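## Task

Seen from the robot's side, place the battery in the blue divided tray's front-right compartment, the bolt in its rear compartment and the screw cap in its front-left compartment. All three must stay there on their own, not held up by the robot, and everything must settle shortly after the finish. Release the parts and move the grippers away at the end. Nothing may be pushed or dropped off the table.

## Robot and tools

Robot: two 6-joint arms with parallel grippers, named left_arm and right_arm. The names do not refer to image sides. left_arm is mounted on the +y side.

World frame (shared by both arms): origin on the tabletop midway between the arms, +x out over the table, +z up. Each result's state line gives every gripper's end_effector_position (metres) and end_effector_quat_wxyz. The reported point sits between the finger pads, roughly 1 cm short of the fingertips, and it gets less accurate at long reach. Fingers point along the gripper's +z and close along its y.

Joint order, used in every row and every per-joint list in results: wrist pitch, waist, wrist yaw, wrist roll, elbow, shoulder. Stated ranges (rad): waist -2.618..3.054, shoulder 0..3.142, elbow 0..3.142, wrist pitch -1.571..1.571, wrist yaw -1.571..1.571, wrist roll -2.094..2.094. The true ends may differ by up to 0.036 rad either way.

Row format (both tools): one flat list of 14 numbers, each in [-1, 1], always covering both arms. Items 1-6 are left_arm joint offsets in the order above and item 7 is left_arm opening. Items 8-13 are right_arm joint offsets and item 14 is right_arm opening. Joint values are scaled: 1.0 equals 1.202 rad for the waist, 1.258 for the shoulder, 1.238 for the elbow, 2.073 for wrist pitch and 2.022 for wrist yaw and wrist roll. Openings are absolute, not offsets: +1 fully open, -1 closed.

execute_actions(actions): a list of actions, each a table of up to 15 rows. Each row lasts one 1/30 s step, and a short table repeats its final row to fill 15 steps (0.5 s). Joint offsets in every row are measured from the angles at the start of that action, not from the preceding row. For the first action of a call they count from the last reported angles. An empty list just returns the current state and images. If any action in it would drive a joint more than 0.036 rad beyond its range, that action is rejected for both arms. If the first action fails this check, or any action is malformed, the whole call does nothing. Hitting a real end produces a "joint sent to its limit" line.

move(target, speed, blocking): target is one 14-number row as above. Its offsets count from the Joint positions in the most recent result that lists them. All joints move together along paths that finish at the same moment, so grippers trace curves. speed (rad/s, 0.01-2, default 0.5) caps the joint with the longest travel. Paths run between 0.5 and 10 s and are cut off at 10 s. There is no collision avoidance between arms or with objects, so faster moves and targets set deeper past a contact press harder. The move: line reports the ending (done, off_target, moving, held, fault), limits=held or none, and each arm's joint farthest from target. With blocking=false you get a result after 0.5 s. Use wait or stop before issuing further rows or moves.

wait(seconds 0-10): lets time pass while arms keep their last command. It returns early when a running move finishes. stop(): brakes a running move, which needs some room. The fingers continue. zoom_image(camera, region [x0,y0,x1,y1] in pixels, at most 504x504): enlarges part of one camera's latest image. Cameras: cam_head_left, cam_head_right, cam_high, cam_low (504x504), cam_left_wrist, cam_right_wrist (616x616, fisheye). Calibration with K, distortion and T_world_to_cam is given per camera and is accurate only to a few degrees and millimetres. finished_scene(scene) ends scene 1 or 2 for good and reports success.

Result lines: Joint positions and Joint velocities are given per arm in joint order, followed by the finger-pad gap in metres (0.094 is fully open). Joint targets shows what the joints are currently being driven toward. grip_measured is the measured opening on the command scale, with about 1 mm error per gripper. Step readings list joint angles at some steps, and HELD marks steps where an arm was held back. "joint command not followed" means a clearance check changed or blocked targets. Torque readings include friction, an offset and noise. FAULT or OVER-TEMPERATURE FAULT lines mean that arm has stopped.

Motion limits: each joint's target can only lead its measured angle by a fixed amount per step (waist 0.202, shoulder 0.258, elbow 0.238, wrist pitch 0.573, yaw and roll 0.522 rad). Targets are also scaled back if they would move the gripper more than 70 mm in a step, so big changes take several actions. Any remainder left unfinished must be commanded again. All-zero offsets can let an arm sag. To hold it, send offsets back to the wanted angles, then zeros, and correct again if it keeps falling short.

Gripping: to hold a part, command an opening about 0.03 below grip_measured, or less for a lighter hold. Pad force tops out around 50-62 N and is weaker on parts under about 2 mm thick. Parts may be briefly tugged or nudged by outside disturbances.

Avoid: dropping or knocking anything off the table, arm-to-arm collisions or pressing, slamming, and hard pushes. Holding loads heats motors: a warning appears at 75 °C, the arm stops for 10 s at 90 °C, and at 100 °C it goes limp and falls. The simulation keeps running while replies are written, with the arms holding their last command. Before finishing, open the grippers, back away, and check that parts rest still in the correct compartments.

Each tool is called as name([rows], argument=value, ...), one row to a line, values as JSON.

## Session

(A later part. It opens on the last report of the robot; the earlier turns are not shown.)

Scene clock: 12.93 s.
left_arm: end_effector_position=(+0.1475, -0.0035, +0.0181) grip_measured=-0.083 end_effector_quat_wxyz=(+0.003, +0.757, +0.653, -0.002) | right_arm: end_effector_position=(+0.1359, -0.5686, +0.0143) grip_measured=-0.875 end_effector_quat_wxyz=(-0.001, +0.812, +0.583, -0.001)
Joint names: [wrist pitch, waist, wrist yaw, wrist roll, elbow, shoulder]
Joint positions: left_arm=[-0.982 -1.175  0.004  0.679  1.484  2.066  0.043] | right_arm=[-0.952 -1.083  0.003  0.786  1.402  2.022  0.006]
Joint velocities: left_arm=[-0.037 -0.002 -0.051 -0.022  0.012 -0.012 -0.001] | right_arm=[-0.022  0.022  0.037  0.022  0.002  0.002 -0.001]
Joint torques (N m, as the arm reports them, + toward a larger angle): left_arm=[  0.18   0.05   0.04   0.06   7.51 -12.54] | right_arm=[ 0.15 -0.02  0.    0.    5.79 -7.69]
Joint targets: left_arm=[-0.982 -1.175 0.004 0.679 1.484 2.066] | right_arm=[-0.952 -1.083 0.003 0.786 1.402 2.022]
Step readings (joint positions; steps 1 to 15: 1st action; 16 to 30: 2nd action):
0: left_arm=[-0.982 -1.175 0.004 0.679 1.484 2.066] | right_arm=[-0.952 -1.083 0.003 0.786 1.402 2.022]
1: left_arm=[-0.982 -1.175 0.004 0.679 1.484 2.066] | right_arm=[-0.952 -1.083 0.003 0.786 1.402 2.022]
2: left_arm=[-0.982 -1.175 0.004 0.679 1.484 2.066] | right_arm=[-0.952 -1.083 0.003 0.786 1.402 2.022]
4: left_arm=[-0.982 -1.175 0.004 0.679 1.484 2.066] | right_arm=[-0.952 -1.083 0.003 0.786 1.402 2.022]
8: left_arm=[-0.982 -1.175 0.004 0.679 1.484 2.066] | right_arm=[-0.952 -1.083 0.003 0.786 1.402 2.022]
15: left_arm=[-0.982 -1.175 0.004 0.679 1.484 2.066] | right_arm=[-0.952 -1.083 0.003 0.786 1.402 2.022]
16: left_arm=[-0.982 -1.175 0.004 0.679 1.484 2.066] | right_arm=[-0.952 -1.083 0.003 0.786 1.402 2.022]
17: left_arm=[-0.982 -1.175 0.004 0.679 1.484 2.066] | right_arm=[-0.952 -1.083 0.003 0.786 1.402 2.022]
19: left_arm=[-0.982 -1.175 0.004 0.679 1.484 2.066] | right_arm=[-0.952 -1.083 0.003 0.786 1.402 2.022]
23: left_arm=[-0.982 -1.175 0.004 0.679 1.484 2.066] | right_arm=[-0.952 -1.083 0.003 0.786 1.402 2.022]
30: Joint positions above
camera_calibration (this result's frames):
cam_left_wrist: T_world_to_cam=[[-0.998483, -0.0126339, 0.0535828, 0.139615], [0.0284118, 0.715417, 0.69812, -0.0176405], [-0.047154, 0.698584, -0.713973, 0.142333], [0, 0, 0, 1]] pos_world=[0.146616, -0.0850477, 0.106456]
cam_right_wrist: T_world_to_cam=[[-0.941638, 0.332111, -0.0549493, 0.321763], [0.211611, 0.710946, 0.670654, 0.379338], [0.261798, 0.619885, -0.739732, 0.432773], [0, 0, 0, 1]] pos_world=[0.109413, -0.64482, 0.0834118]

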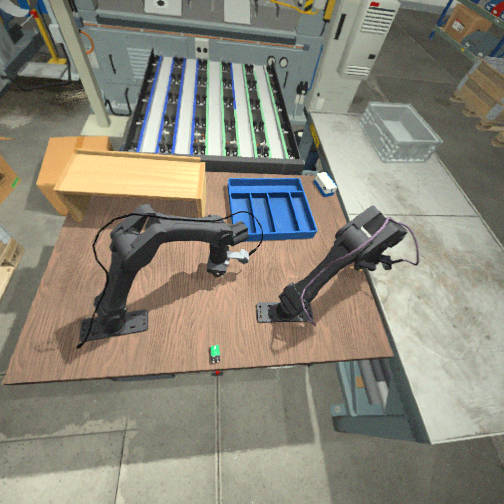

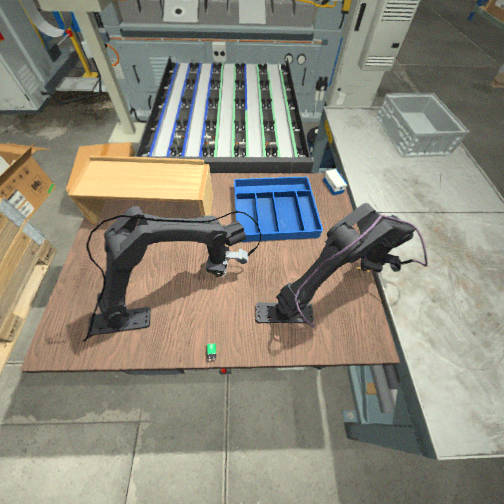

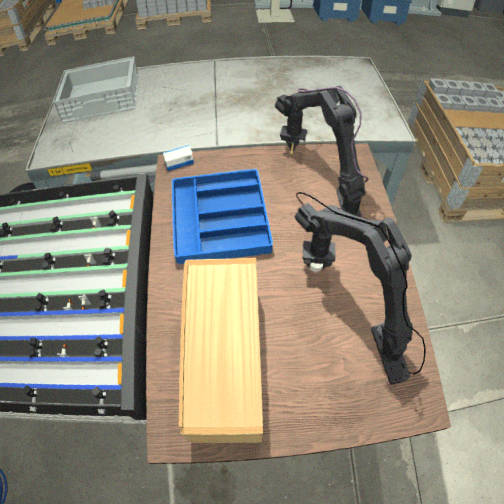

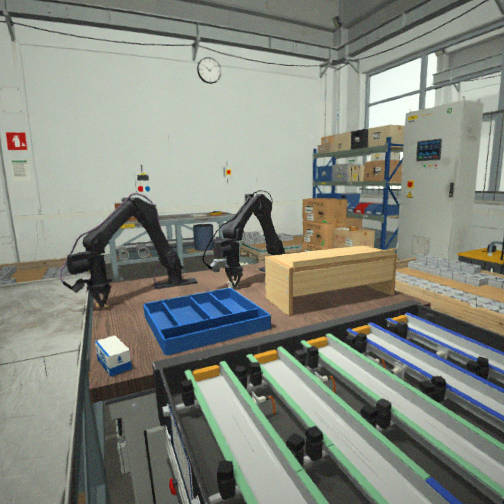

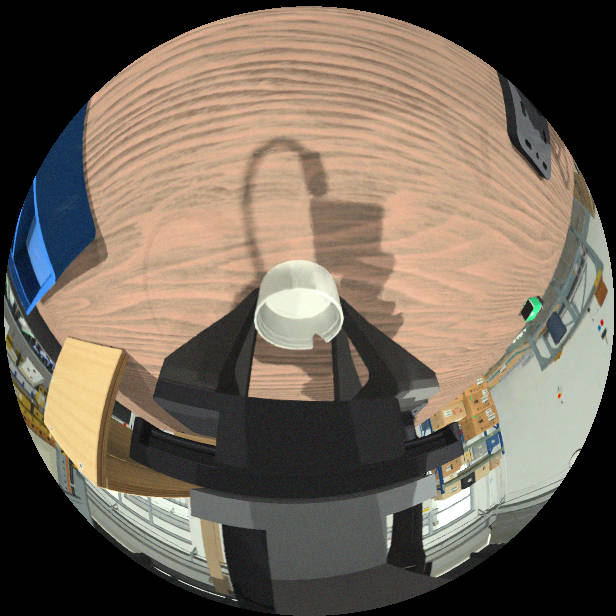

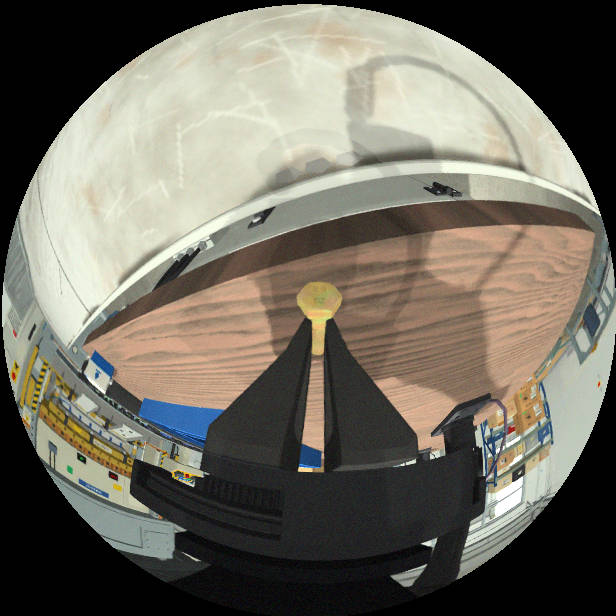

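move(target=[0,0,0,0,0.01,-0.215,-0.12, 0,0,0,0,0.01,-0.245,-0.91], speed=0.6)

Scene clock: 16.53 s.
left_arm: end_effector_position=(+0.1545, -0.0154, +0.1159) grip_measured=-0.092 end_effector_quat_wxyz=(+0.132, +0.750, +0.647, -0.026) | right_arm: end_effector_position=(+0.1425, -0.5820, +0.1185) grip_measured=-0.875 end_effector_quat_wxyz=(+0.142, +0.804, +0.577, -0.025)
Joint names: [wrist pitch, waist, wrist yaw, wrist roll, elbow, shoulder]
Joint positions: left_arm=[-0.982 -1.175  0.004  0.679  1.484  1.804  0.043] | right_arm=[-0.953 -1.083  0.003  0.786  1.402  1.732  0.006]
Joint velocities: left_arm=[ 0.066 -0.002  0.022 -0.081 -0.022 -0.002 -0.   ] | right_arm=[-0.007  0.012 -0.051  0.007  0.007  0.007 -0.   ]
Joint torques (N m, as the arm reports them, + toward a larger angle): left_arm=[  0.64   0.     0.06   0.07   9.61 -11.57] | right_arm=[ 0.73 -0.02  0.    0.01  7.86 -7.43]
Joint targets: left_arm=[-0.982 -1.175 0.004 0.679 1.497 1.795] | right_arm=[-0.952 -1.083 0.003 0.786 1.415 1.714]
move: done; limits=none; left_arm: farthest joint: the elbow, 0.012 radians from its target (0.012 radians at the start); right_arm: farthest joint: the shoulder, 0.018 radians from its target (0.308 radians at the start)
camera_calibration (this result's frames):
cam_left_wrist: T_world_to_cam=[[-0.996913, -0.0152976, -0.0770115, 0.156087], [-0.0531205, 0.853689, 0.518067, -0.042005], [0.0578187, 0.520559, -0.851866, 0.217833], [0, 0, 0, 1]] pos_world=[0.140779, -0.0751482, 0.219347]
cam_right_wrist: T_world_to_cam=[[-0.921477, 0.291448, -0.256784, 0.335623], [0.136676, 0.862082, 0.48799, 0.43793], [0.363593, 0.414576, -0.834223, 0.39362], [0, 0, 0, 1]] pos_world=[0.106296, -0.638534, 0.200843]

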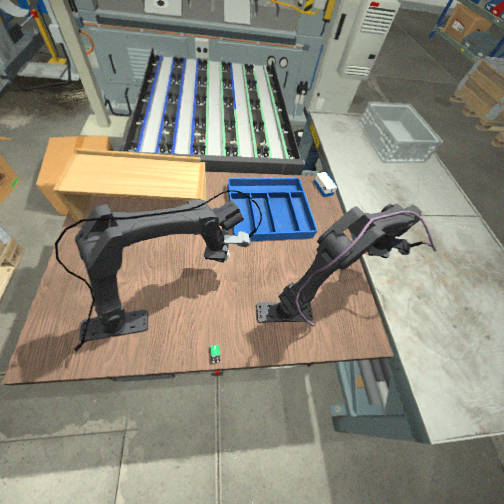

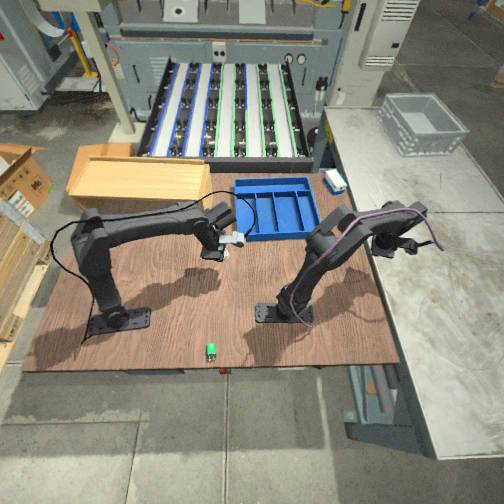

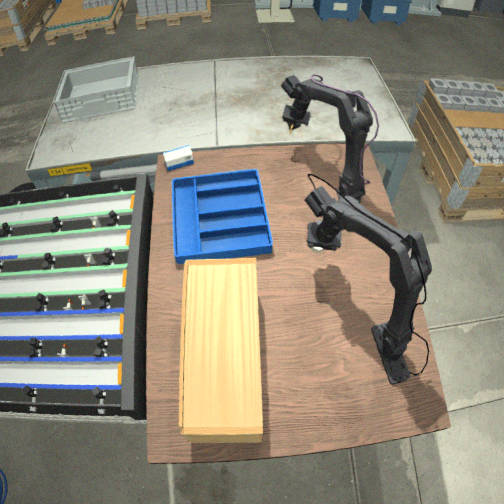

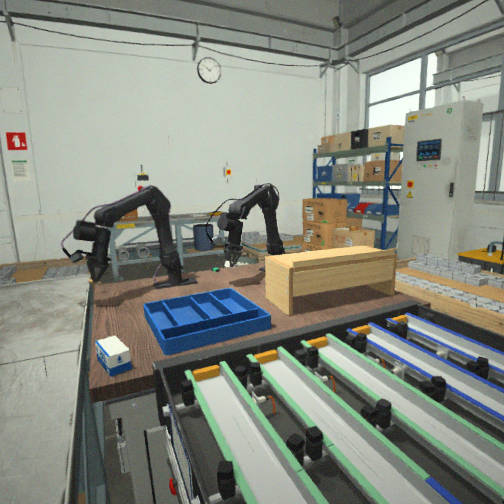

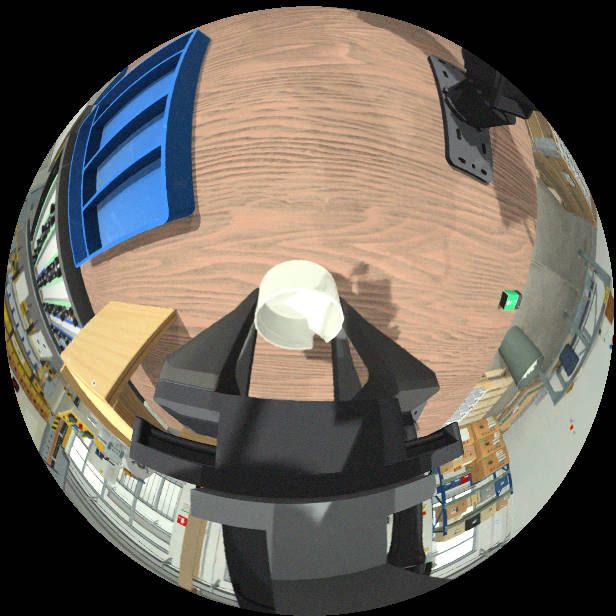

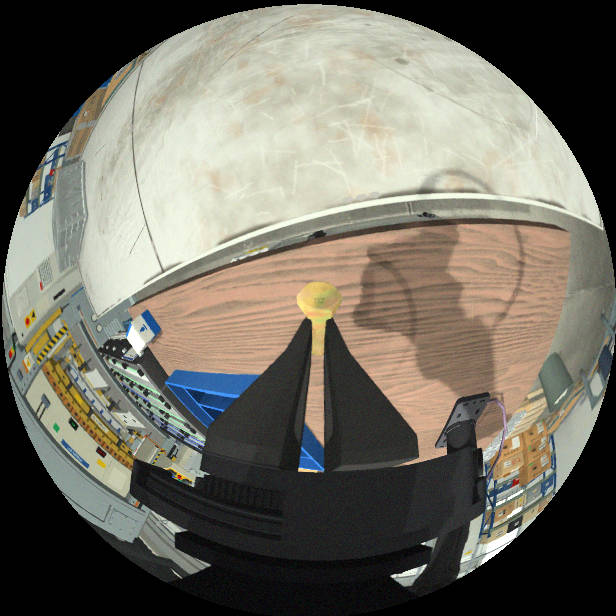

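move(target=[-0.009,0.163,0,0,0.762,0.559,-0.125, -0.003,0.807,0,-0.438,0.874,0.650,-0.91], speed=0.9)

Scene clock: 19.83 s.
left_arm: end_effector_position=(+0.3507, -0.1196, +0.0993) grip_measured=-0.092 end_effector_quat_wxyz=(+0.248, +0.668, +0.701, -0.022) | right_arm: end_effector_position=(+0.5749, -0.3207, +0.0734) grip_measured=-0.875 end_effector_quat_wxyz=(+0.241, +0.021, +0.970, -0.027)
Joint names: [wrist pitch, waist, wrist yaw, wrist roll, elbow, shoulder]
Joint positions: left_arm=[-0.983 -0.98   0.004  0.679  2.408  2.493  0.043] | right_arm=[-0.964 -0.11  -0.002 -0.094  2.452  2.569  0.006]
Joint velocities: left_arm=[ 0.022  0.017  0.037 -0.022 -0.027  0.007  0.001] | right_arm=[ 0.022 -0.012 -0.066  0.007 -0.017 -0.012  0.   ]
Joint torques (N m, as the arm reports them, + toward a larger angle): left_arm=[  0.94   0.     0.04   0.03  10.74 -16.19] | right_arm=[  1.09  -0.45   0.    -0.04   9.6  -12.99]
Joint targets: left_arm=[-1.000 -0.979 0.004 0.679 2.428 2.507] | right_arm=[-0.960 -0.113 0.003 -0.099 2.484 2.550]
move: off_target (right_arm); limits=none; left_arm: farthest joint: the elbow, 0.019 radians from its target (0.943 radians at the start); right_arm: farthest joint: the elbow, 0.032 radians from its target (1.082 radians at the start)
camera_calibration (this result's frames):
cam_left_wrist: T_world_to_cam=[[-0.954366, -0.231352, -0.188842, 0.319081], [-0.283358, 0.901189, 0.327974, 0.171206], [0.0943055, 0.366517, -0.92562, 0.222624], [0, 0, 0, 1]] pos_world=[0.332038, -0.162065, 0.21017]
cam_right_wrist: T_world_to_cam=[[-0.0392512, -0.999116, -0.0150399, -0.292575], [-0.968382, 0.0343241, 0.247101, 0.563044], [-0.246367, 0.0242634, -0.968873, 0.32579], [0, 0, 0, 1]] pos_world=[0.614022, -0.319547, 0.17212]

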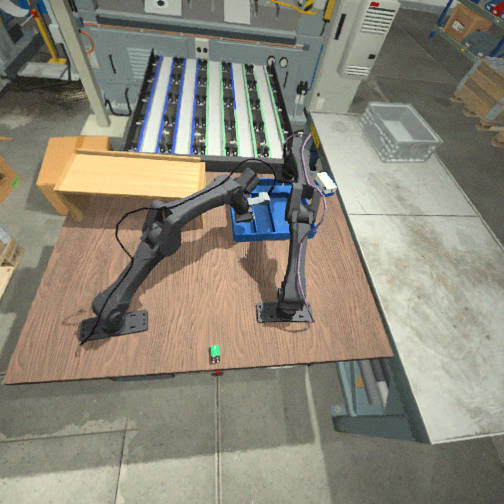

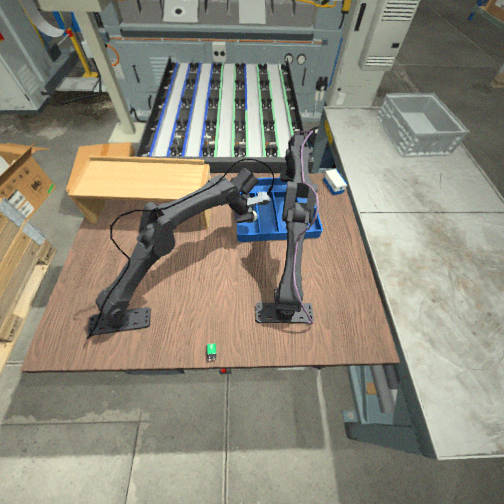

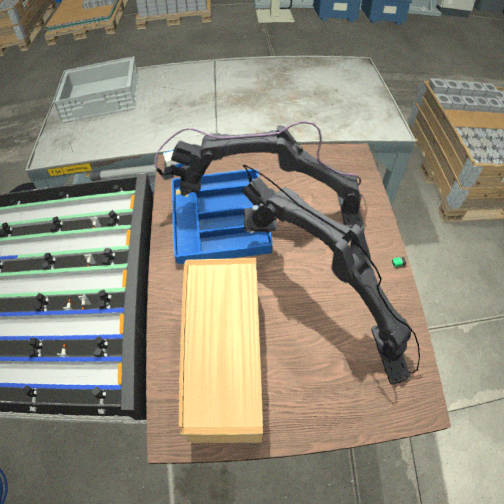

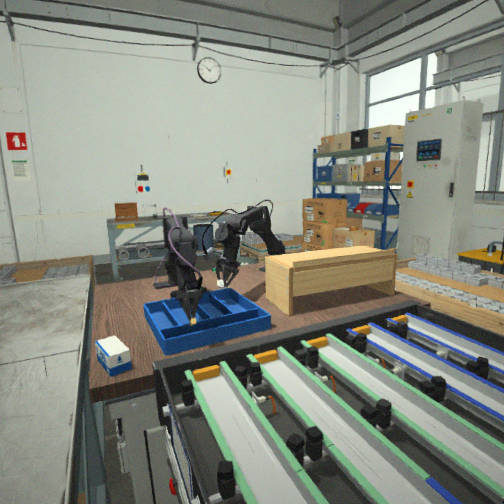

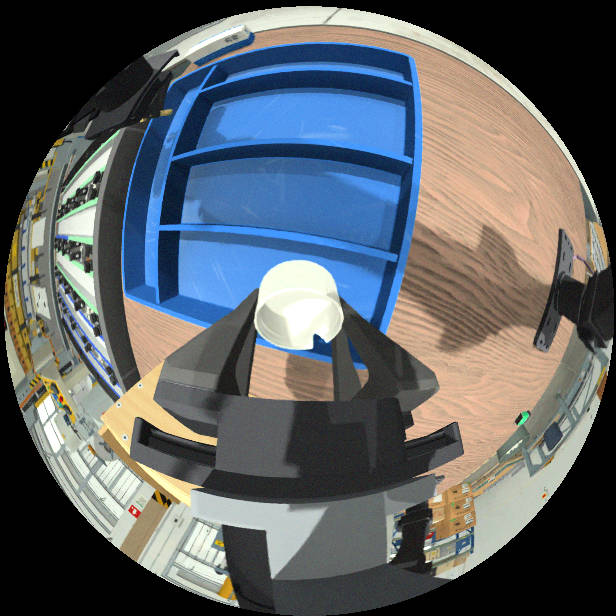

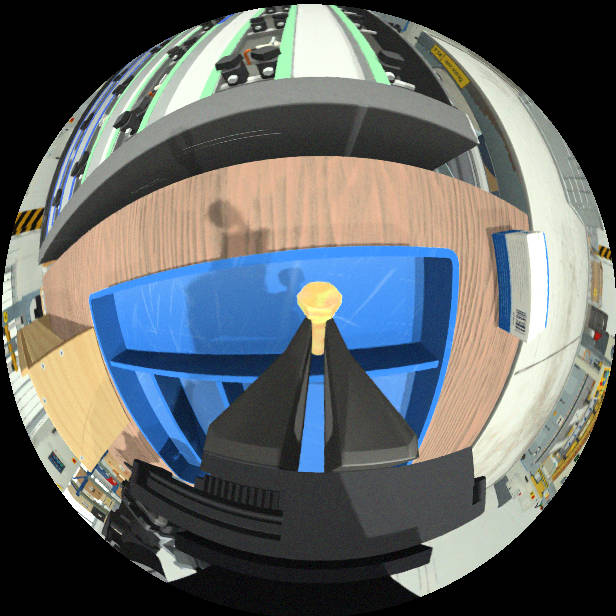

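move(target=[-0.008,0.012,0,0,0.016,0.056,-0.125, 0.012,0,0,0,0.026,0.04,-0.91], speed=0.15)

Scene clock: 21.53 s.
left_arm: end_effector_position=(+0.3527, -0.1143, +0.0640) grip_measured=-0.092 end_effector_quat_wxyz=(+0.218, +0.670, +0.709, -0.019) | right_arm: end_effector_position=(+0.5712, -0.3202, +0.0353) grip_measured=-0.875 end_effector_quat_wxyz=(+0.210, +0.021, +0.977, -0.024)
Joint names: [wrist pitch, waist, wrist yaw, wrist roll, elbow, shoulder]
Joint positions: left_arm=[-0.985 -0.971  0.004  0.679  2.408  2.554  0.043] | right_arm=[-0.962 -0.11  -0.002 -0.094  2.452  2.634  0.006]
Joint velocities: left_arm=[-0.022 -0.022  0.007 -0.007  0.022  0.002 -0.   ] | right_arm=[ 0.007 -0.012 -0.007  0.051  0.002 -0.002 -0.   ]
Joint torques (N m, as the arm reports them, + toward a larger angle): left_arm=[  0.83   0.39   0.05   0.09  10.47 -16.92] | right_arm=[  1.12  -0.05  -0.01   0.01   9.61 -12.99]
Joint targets: left_arm=[-0.999 -0.965 0.004 0.679 2.428 2.564] | right_arm=[-0.939 -0.110 -0.002 -0.093 2.484 2.619]
move: off_target (right_arm); limits=none; left_arm: farthest joint: the elbow, 0.020 radians from its target (0.020 radians at the start); right_arm: farthest joint: the elbow, 0.032 radians from its target (0.032 radians at the start)
camera_calibration (this result's frames):
cam_left_wrist: T_world_to_cam=[[-0.95967, -0.231318, -0.159765, 0.315569], [-0.27611, 0.882442, 0.380867, 0.170481], [0.0528818, 0.40962, -0.910722, 0.206465], [0, 0, 0, 1]] pos_world=[0.338996, -0.162015, 0.173519]
cam_right_wrist: T_world_to_cam=[[-0.0400353, -0.998976, -0.0210604, -0.292077], [-0.9511, 0.031639, 0.307257, 0.556032], [-0.306276, 0.0323317, -0.951393, 0.324188], [0, 0, 0, 1]] pos_world=[0.61644, -0.319852, 0.131435]

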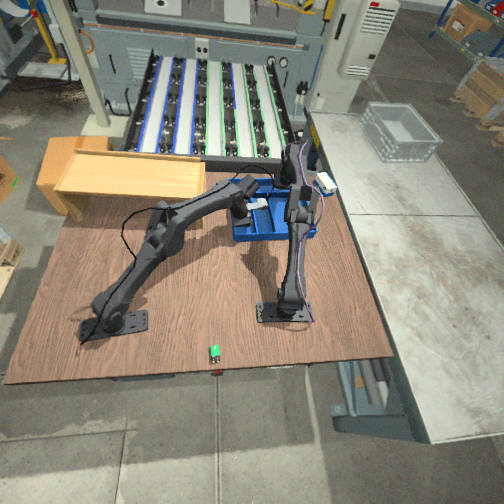

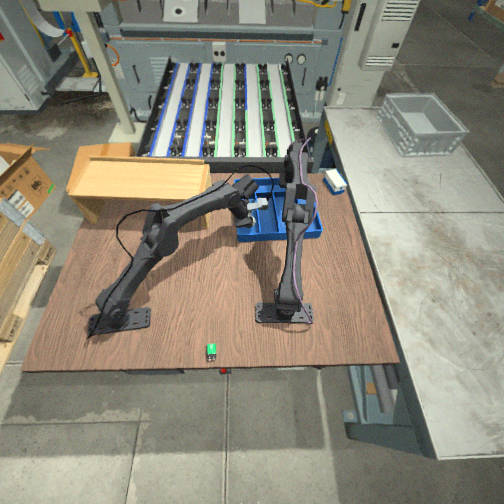

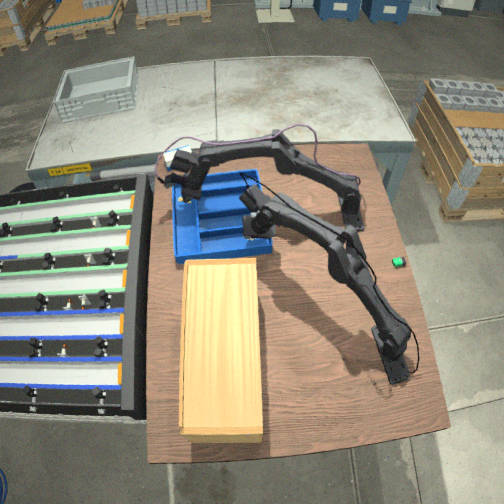

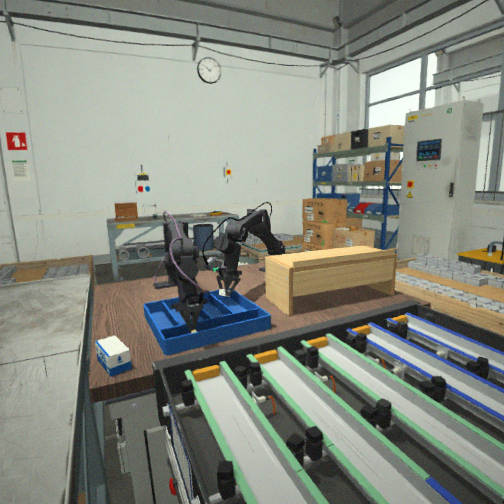

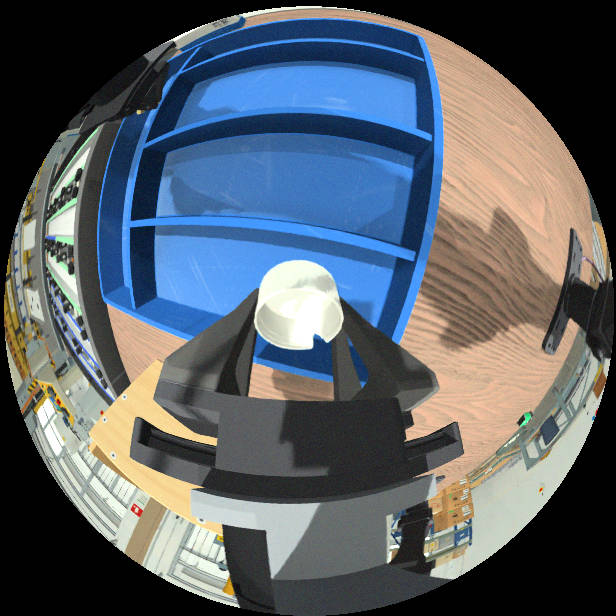

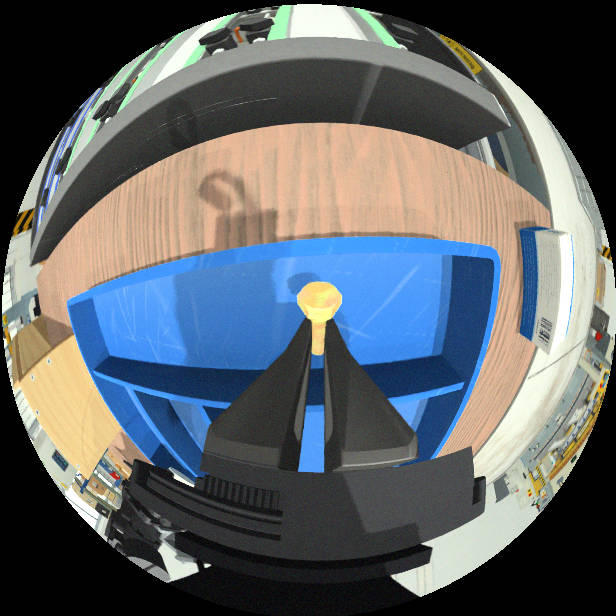

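move(target=[-0.007,0.004,0,0,0.016,0.044,-0.125, 0.02,0,0,0,0.026,0.001,-0.91], speed=0.08)

Scene clock: 22.83 s.
left_arm: end_effector_position=(+0.3509, -0.1123, +0.0410) grip_measured=-0.092 end_effector_quat_wxyz=(+0.198, +0.673, +0.712, -0.017) | right_arm: end_effector_position=(+0.5745, -0.3207, +0.0310) grip_measured=-0.875 end_effector_quat_wxyz=(+0.214, +0.021, +0.976, -0.024)
Joint names: [wrist pitch, waist, wrist yaw, wrist roll, elbow, shoulder]
Joint positions: left_arm=[-0.985 -0.971  0.004  0.679  2.408  2.594  0.043] | right_arm=[-0.943 -0.11  -0.002 -0.094  2.452  2.645  0.006]
Joint velocities: left_arm=[ 0.037  0.012 -0.037  0.066 -0.017  0.002  0.   ] | right_arm=[-0.022 -0.007  0.022  0.051 -0.032  0.007  0.001]
Joint torques (N m, as the arm reports them, + toward a larger angle): left_arm=[  0.76   0.52   0.04   0.05  10.63 -16.76] | right_arm=[  1.18  -0.03   0.     0.     9.66 -12.64]
Joint targets: left_arm=[-0.999 -0.967 0.004 0.679 2.428 2.609] | right_arm=[-0.920 -0.110 -0.002 -0.094 2.484 2.636]
move: off_target (right_arm); limits=none; left_arm: farthest joint: the elbow, 0.020 radians from its target (0.020 radians at the start); right_arm: farthest joint: the elbow, 0.032 radians from its target (0.032 radians at the start)
camera_calibration (this result's frames):
cam_left_wrist: T_world_to_cam=[[-0.963711, -0.226858, -0.1407, 0.311769], [-0.265418, 0.87064, 0.414173, 0.170587], [0.0285406, 0.436487, -0.899258, 0.195854], [0, 0, 0, 1]] pos_world=[0.340142, -0.163281, 0.149337]
cam_right_wrist: T_world_to_cam=[[-0.0398713, -0.998999, -0.0202756, -0.292618], [-0.953508, 0.0319737, 0.299666, 0.562221], [-0.298718, 0.031281, -0.953829, 0.316482], [0, 0, 0, 1]] pos_world=[0.618954, -0.320202, 0.127458]

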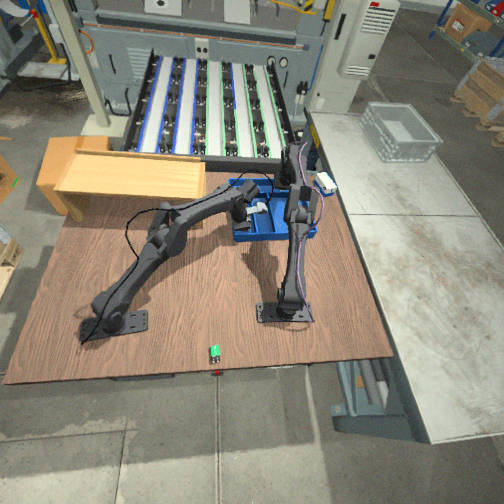

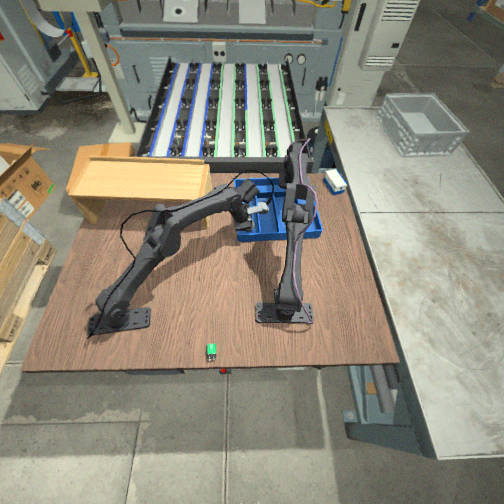

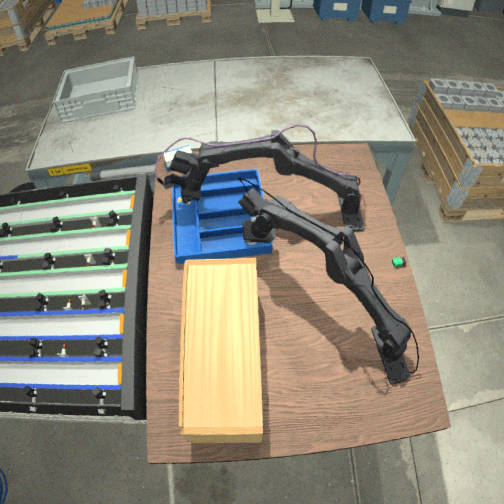

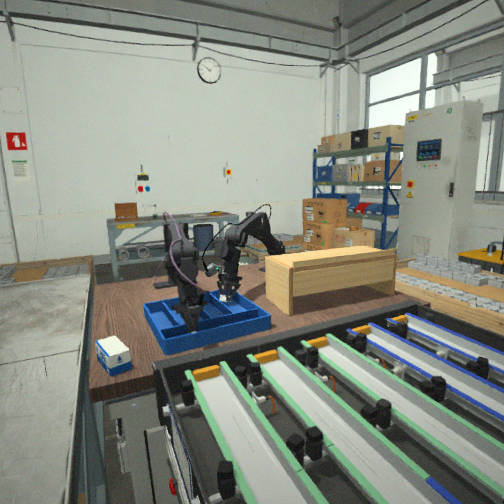

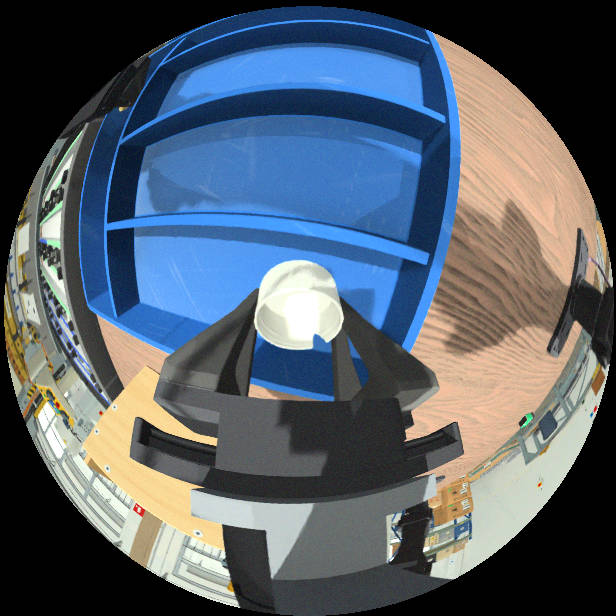

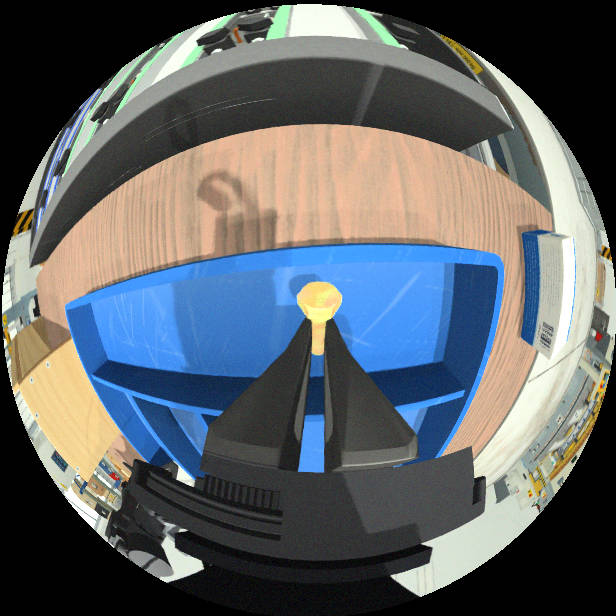

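execute_actions([
  [[-0.007,0.003,0,0,0.016,0.014,-0.125, 0.011,0,0,0,0.026,-0.005,-0.91],[-0.007,0.003,0,0,0.016,0.016,-0.125, 0.011,0,0,0,0.026,-0.004,-0.91],[-0.007,0.003,0,0,0.016,0.018,-0.125, 0.011,0,0,0,0.026,-0.003,-0.91],[-0.007,0.003,0,0,0.016,0.02,-0.125, 0.011,0,0,0,0.026,-0.002,-0.91],[-0.007,0.003,0,0,0.016,0.021,-0.125, 0.011,0,0,0,0.026,-0.001,-0.91],[-0.007,0.003,0,0,0.016,0.022,-0.125, 0.011,0,0,0,0.026,0,-0.91]],
])

Scene clock: 23.50 s.
left_arm: end_effector_position=(+0.3509, -0.1123, +0.0410) grip_measured=-0.092 end_effector_quat_wxyz=(+0.198, +0.673, +0.712, -0.017) | right_arm: end_effector_position=(+0.5746, -0.3207, +0.0310) grip_measured=-0.875 end_effector_quat_wxyz=(+0.215, +0.021, +0.976, -0.024)
Joint names: [wrist pitch, waist, wrist yaw, wrist roll, elbow, shoulder]
Joint positions: left_arm=[-0.985 -0.971  0.004  0.679  2.408  2.594  0.043] | right_arm=[-0.943 -0.11  -0.002 -0.094  2.452  2.645  0.006]
Joint velocities: left_arm=[ 0.081 -0.007 -0.022  0.022 -0.012 -0.007  0.001] | right_arm=[ 0.007 -0.007  0.007 -0.022  0.007 -0.017 -0.001]
Joint torques (N m, as the arm reports them, + toward a larger angle): left_arm=[  0.77   0.14   0.03   0.04  10.49 -15.48] | right_arm=[  1.19  -0.03   0.     0.     9.72 -12.14]
Joint targets: left_arm=[-0.999 -0.968 0.004 0.679 2.428 2.621] | right_arm=[-0.921 -0.110 -0.002 -0.094 2.484 2.645]
Step readings (joint positions):
0: left_arm=[-0.985 -0.971 0.004 0.679 2.408 2.594] | right_arm=[-0.943 -0.110 -0.002 -0.094 2.452 2.645]
1: left_arm=[-0.985 -0.971 0.004 0.679 2.408 2.594] | right_arm=[-0.943 -0.110 -0.002 -0.094 2.452 2.645]
2: left_arm=[-0.985 -0.971 0.004 0.679 2.408 2.594] | right_arm=[-0.943 -0.110 -0.002 -0.094 2.452 2.645]
4: left_arm=[-0.985 -0.971 0.004 0.679 2.408 2.594] | right_arm=[-0.943 -0.110 -0.002 -0.094 2.452 2.645]
8: left_arm=[-0.985 -0.971 0.004 0.679 2.408 2.594] | right_arm=[-0.943 -0.110 -0.002 -0.094 2.452 2.645]
15: Joint positions above
camera_calibration (this result's frames):
cam_left_wrist: T_world_to_cam=[[-0.963711, -0.226858, -0.1407, 0.311769], [-0.265418, 0.87064, 0.414173, 0.170587], [0.0285406, 0.436487, -0.899258, 0.195854], [0, 0, 0, 1]] pos_world=[0.340142, -0.163281, 0.149337]
cam_right_wrist: T_world_to_cam=[[-0.0398636, -0.999, -0.0202382, -0.292632], [-0.953621, 0.0319894, 0.299304, 0.562372], [-0.298357, 0.0312309, -0.953943, 0.316326], [0, 0, 0, 1]] pos_world=[0.619003, -0.320208, 0.127515]

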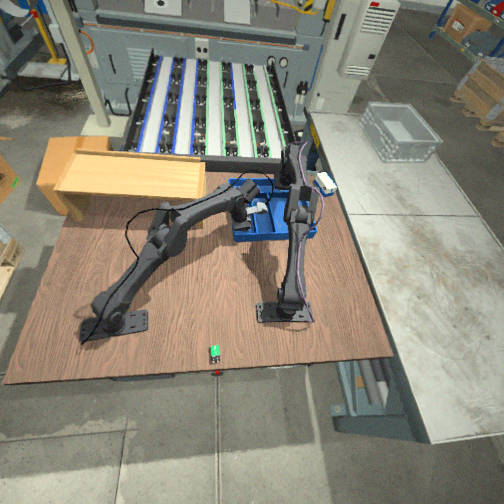

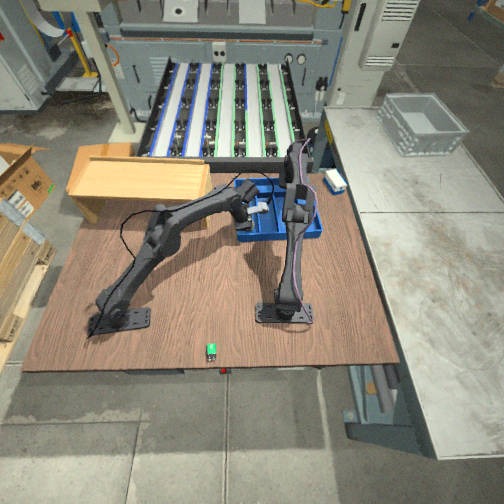

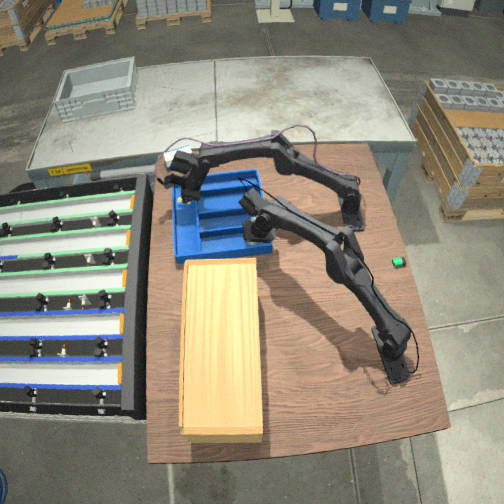

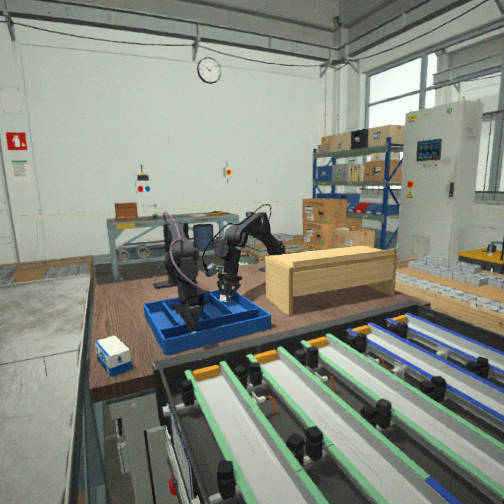

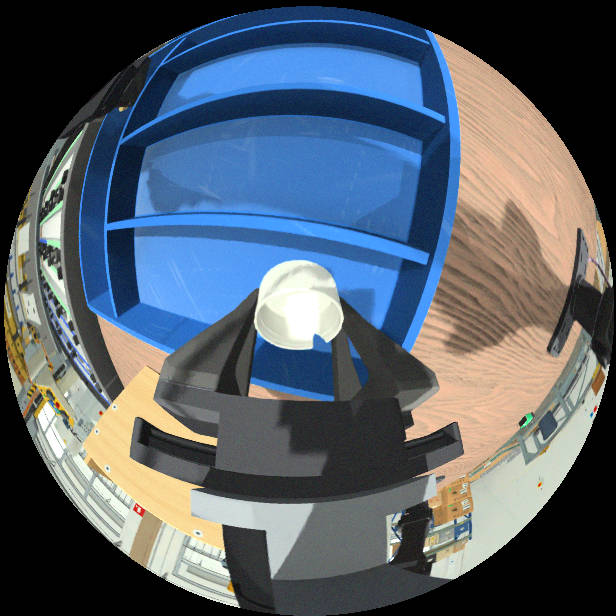

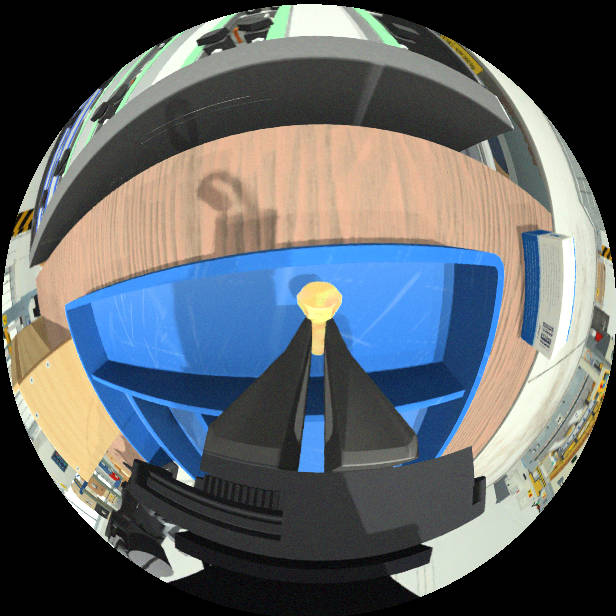

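execute_actions([
  [[-0.007,0.003,0,0,0.016,0.024,-0.125, 0.011,0,0,0,0.026,-0.005,-0.86],[-0.007,0.003,0,0,0.016,0.026,-0.125, 0.011,0,0,0,0.026,-0.005,-0.83],[-0.007,0.003,0,0,0.016,0.028,-0.125, 0.011,0,0,0,0.026,-0.005,-0.8],[-0.007,0.003,0,0,0.016,0.03,-0.125, 0.011,0,0,0,0.026,-0.005,-0.75],[-0.007,0.003,0,0,0.016,0.03,-0.125, 0.011,0,0,0,0.026,-0.005,-0.7],[-0.007,0.003,0,0,0.016,0.03,-0.125, 0.011,0,0,0,0.026,-0.005,-0.6],[-0.007,0.003,0,0,0.016,0.03,-0.125, 0.011,0,0,0,0.026,-0.005,-0.5]],
])

Scene clock: 24.23 s.
left_arm: end_effector_position=(+0.3507, -0.1122, +0.0347) grip_measured=-0.092 end_effector_quat_wxyz=(+0.194, +0.674, +0.713, -0.017) | right_arm: end_effector_position=(+0.5753, -0.3208, +0.0313) grip_measured=-0.503 end_effector_quat_wxyz=(+0.216, +0.021, +0.976, -0.024)
Joint names: [wrist pitch, waist, wrist yaw, wrist roll, elbow, shoulder]
Joint positions: left_arm=[-0.984 -0.971  0.004  0.679  2.411  2.607  0.043] | right_arm=[-0.94  -0.11  -0.002 -0.094  2.452  2.645  0.023]
Joint velocities: left_arm=[-0.051 -0.012 -0.081  0.022 -0.007 -0.022 -0.001] | right_arm=[ 0.037 -0.007 -0.051 -0.022 -0.002 -0.012 -0.   ]
Joint torques (N m, as the arm reports them, + toward a larger angle): left_arm=[  0.8    0.26   0.03   0.03  10.4  -15.74] | right_arm=[  1.13  -0.02   0.     0.01   9.72 -12.49]
Joint targets: left_arm=[-0.999 -0.968 0.004 0.679 2.428 2.631] | right_arm=[-0.920 -0.110 -0.002 -0.094 2.484 2.639]
Step readings (joint positions):
0: left_arm=[-0.985 -0.971 0.004 0.679 2.408 2.594] | right_arm=[-0.943 -0.110 -0.002 -0.094 2.452 2.645]
1: left_arm=[-0.985 -0.971 0.004 0.679 2.408 2.594] | right_arm=[-0.943 -0.110 -0.002 -0.094 2.452 2.645]
2: left_arm=[-0.985 -0.971 0.004 0.679 2.408 2.594] | right_arm=[-0.943 -0.110 -0.002 -0.094 2.452 2.645]
4: left_arm=[-0.985 -0.971 0.004 0.679 2.408 2.596] | right_arm=[-0.943 -0.110 -0.002 -0.094 2.452 2.645]
8: left_arm=[-0.983 -0.971 0.004 0.679 2.408 2.606] | right_arm=[-0.941 -0.110 -0.002 -0.094 2.452 2.645]
15: Joint positions above
camera_calibration (this result's frames):
cam_left_wrist: T_world_to_cam=[[-0.964562, -0.225918, -0.13631, 0.311031], [-0.262849, 0.867804, 0.421694, 0.171545], [0.0230215, 0.442579, -0.896434, 0.192637], [0, 0, 0, 1]] pos_world=[0.340665, -0.163857, 0.142743]
cam_right_wrist: T_world_to_cam=[[-0.0398029, -0.999009, -0.0199388, -0.29274], [-0.954522, 0.0321146, 0.296406, 0.563578], [-0.295472, 0.0308299, -0.954854, 0.315078], [0, 0, 0, 1]] pos_world=[0.619392, -0.320263, 0.127968]

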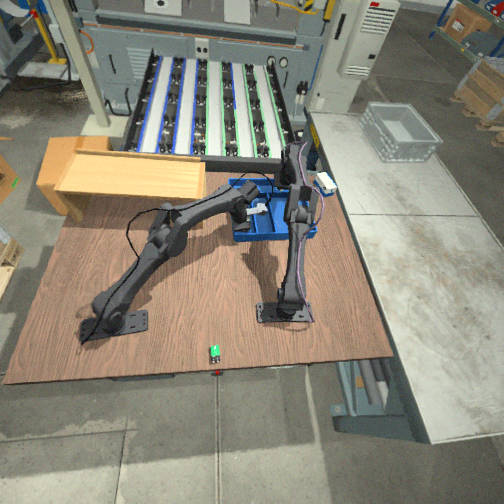

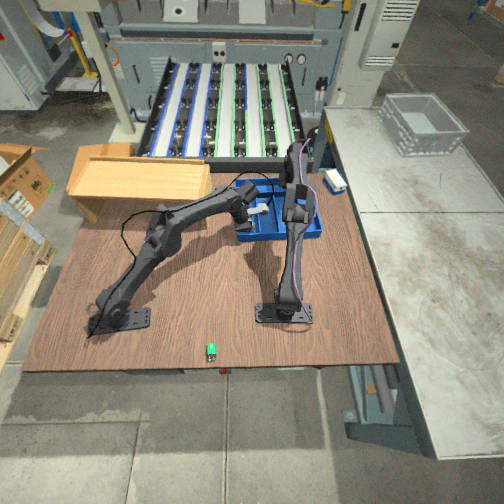

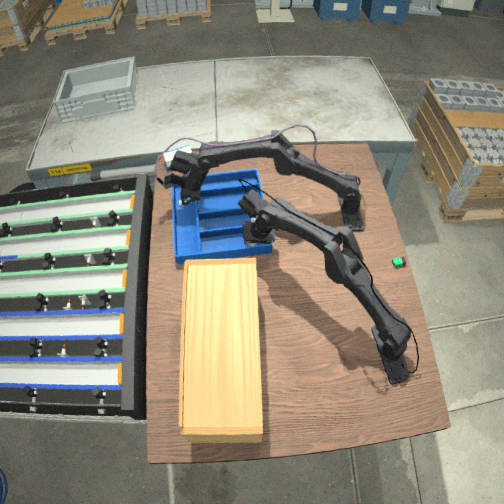

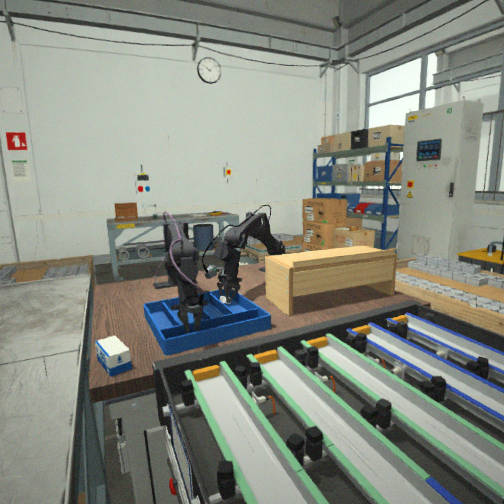

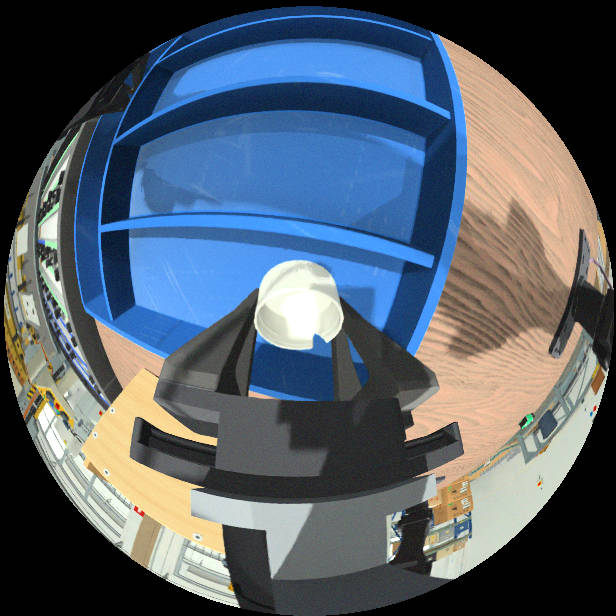

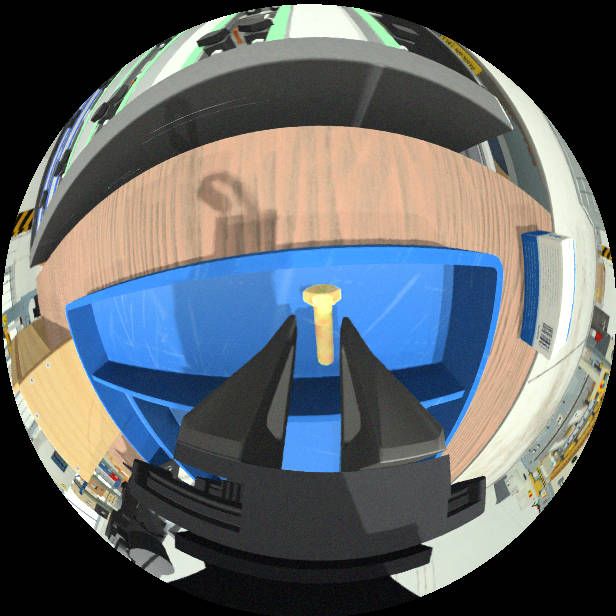

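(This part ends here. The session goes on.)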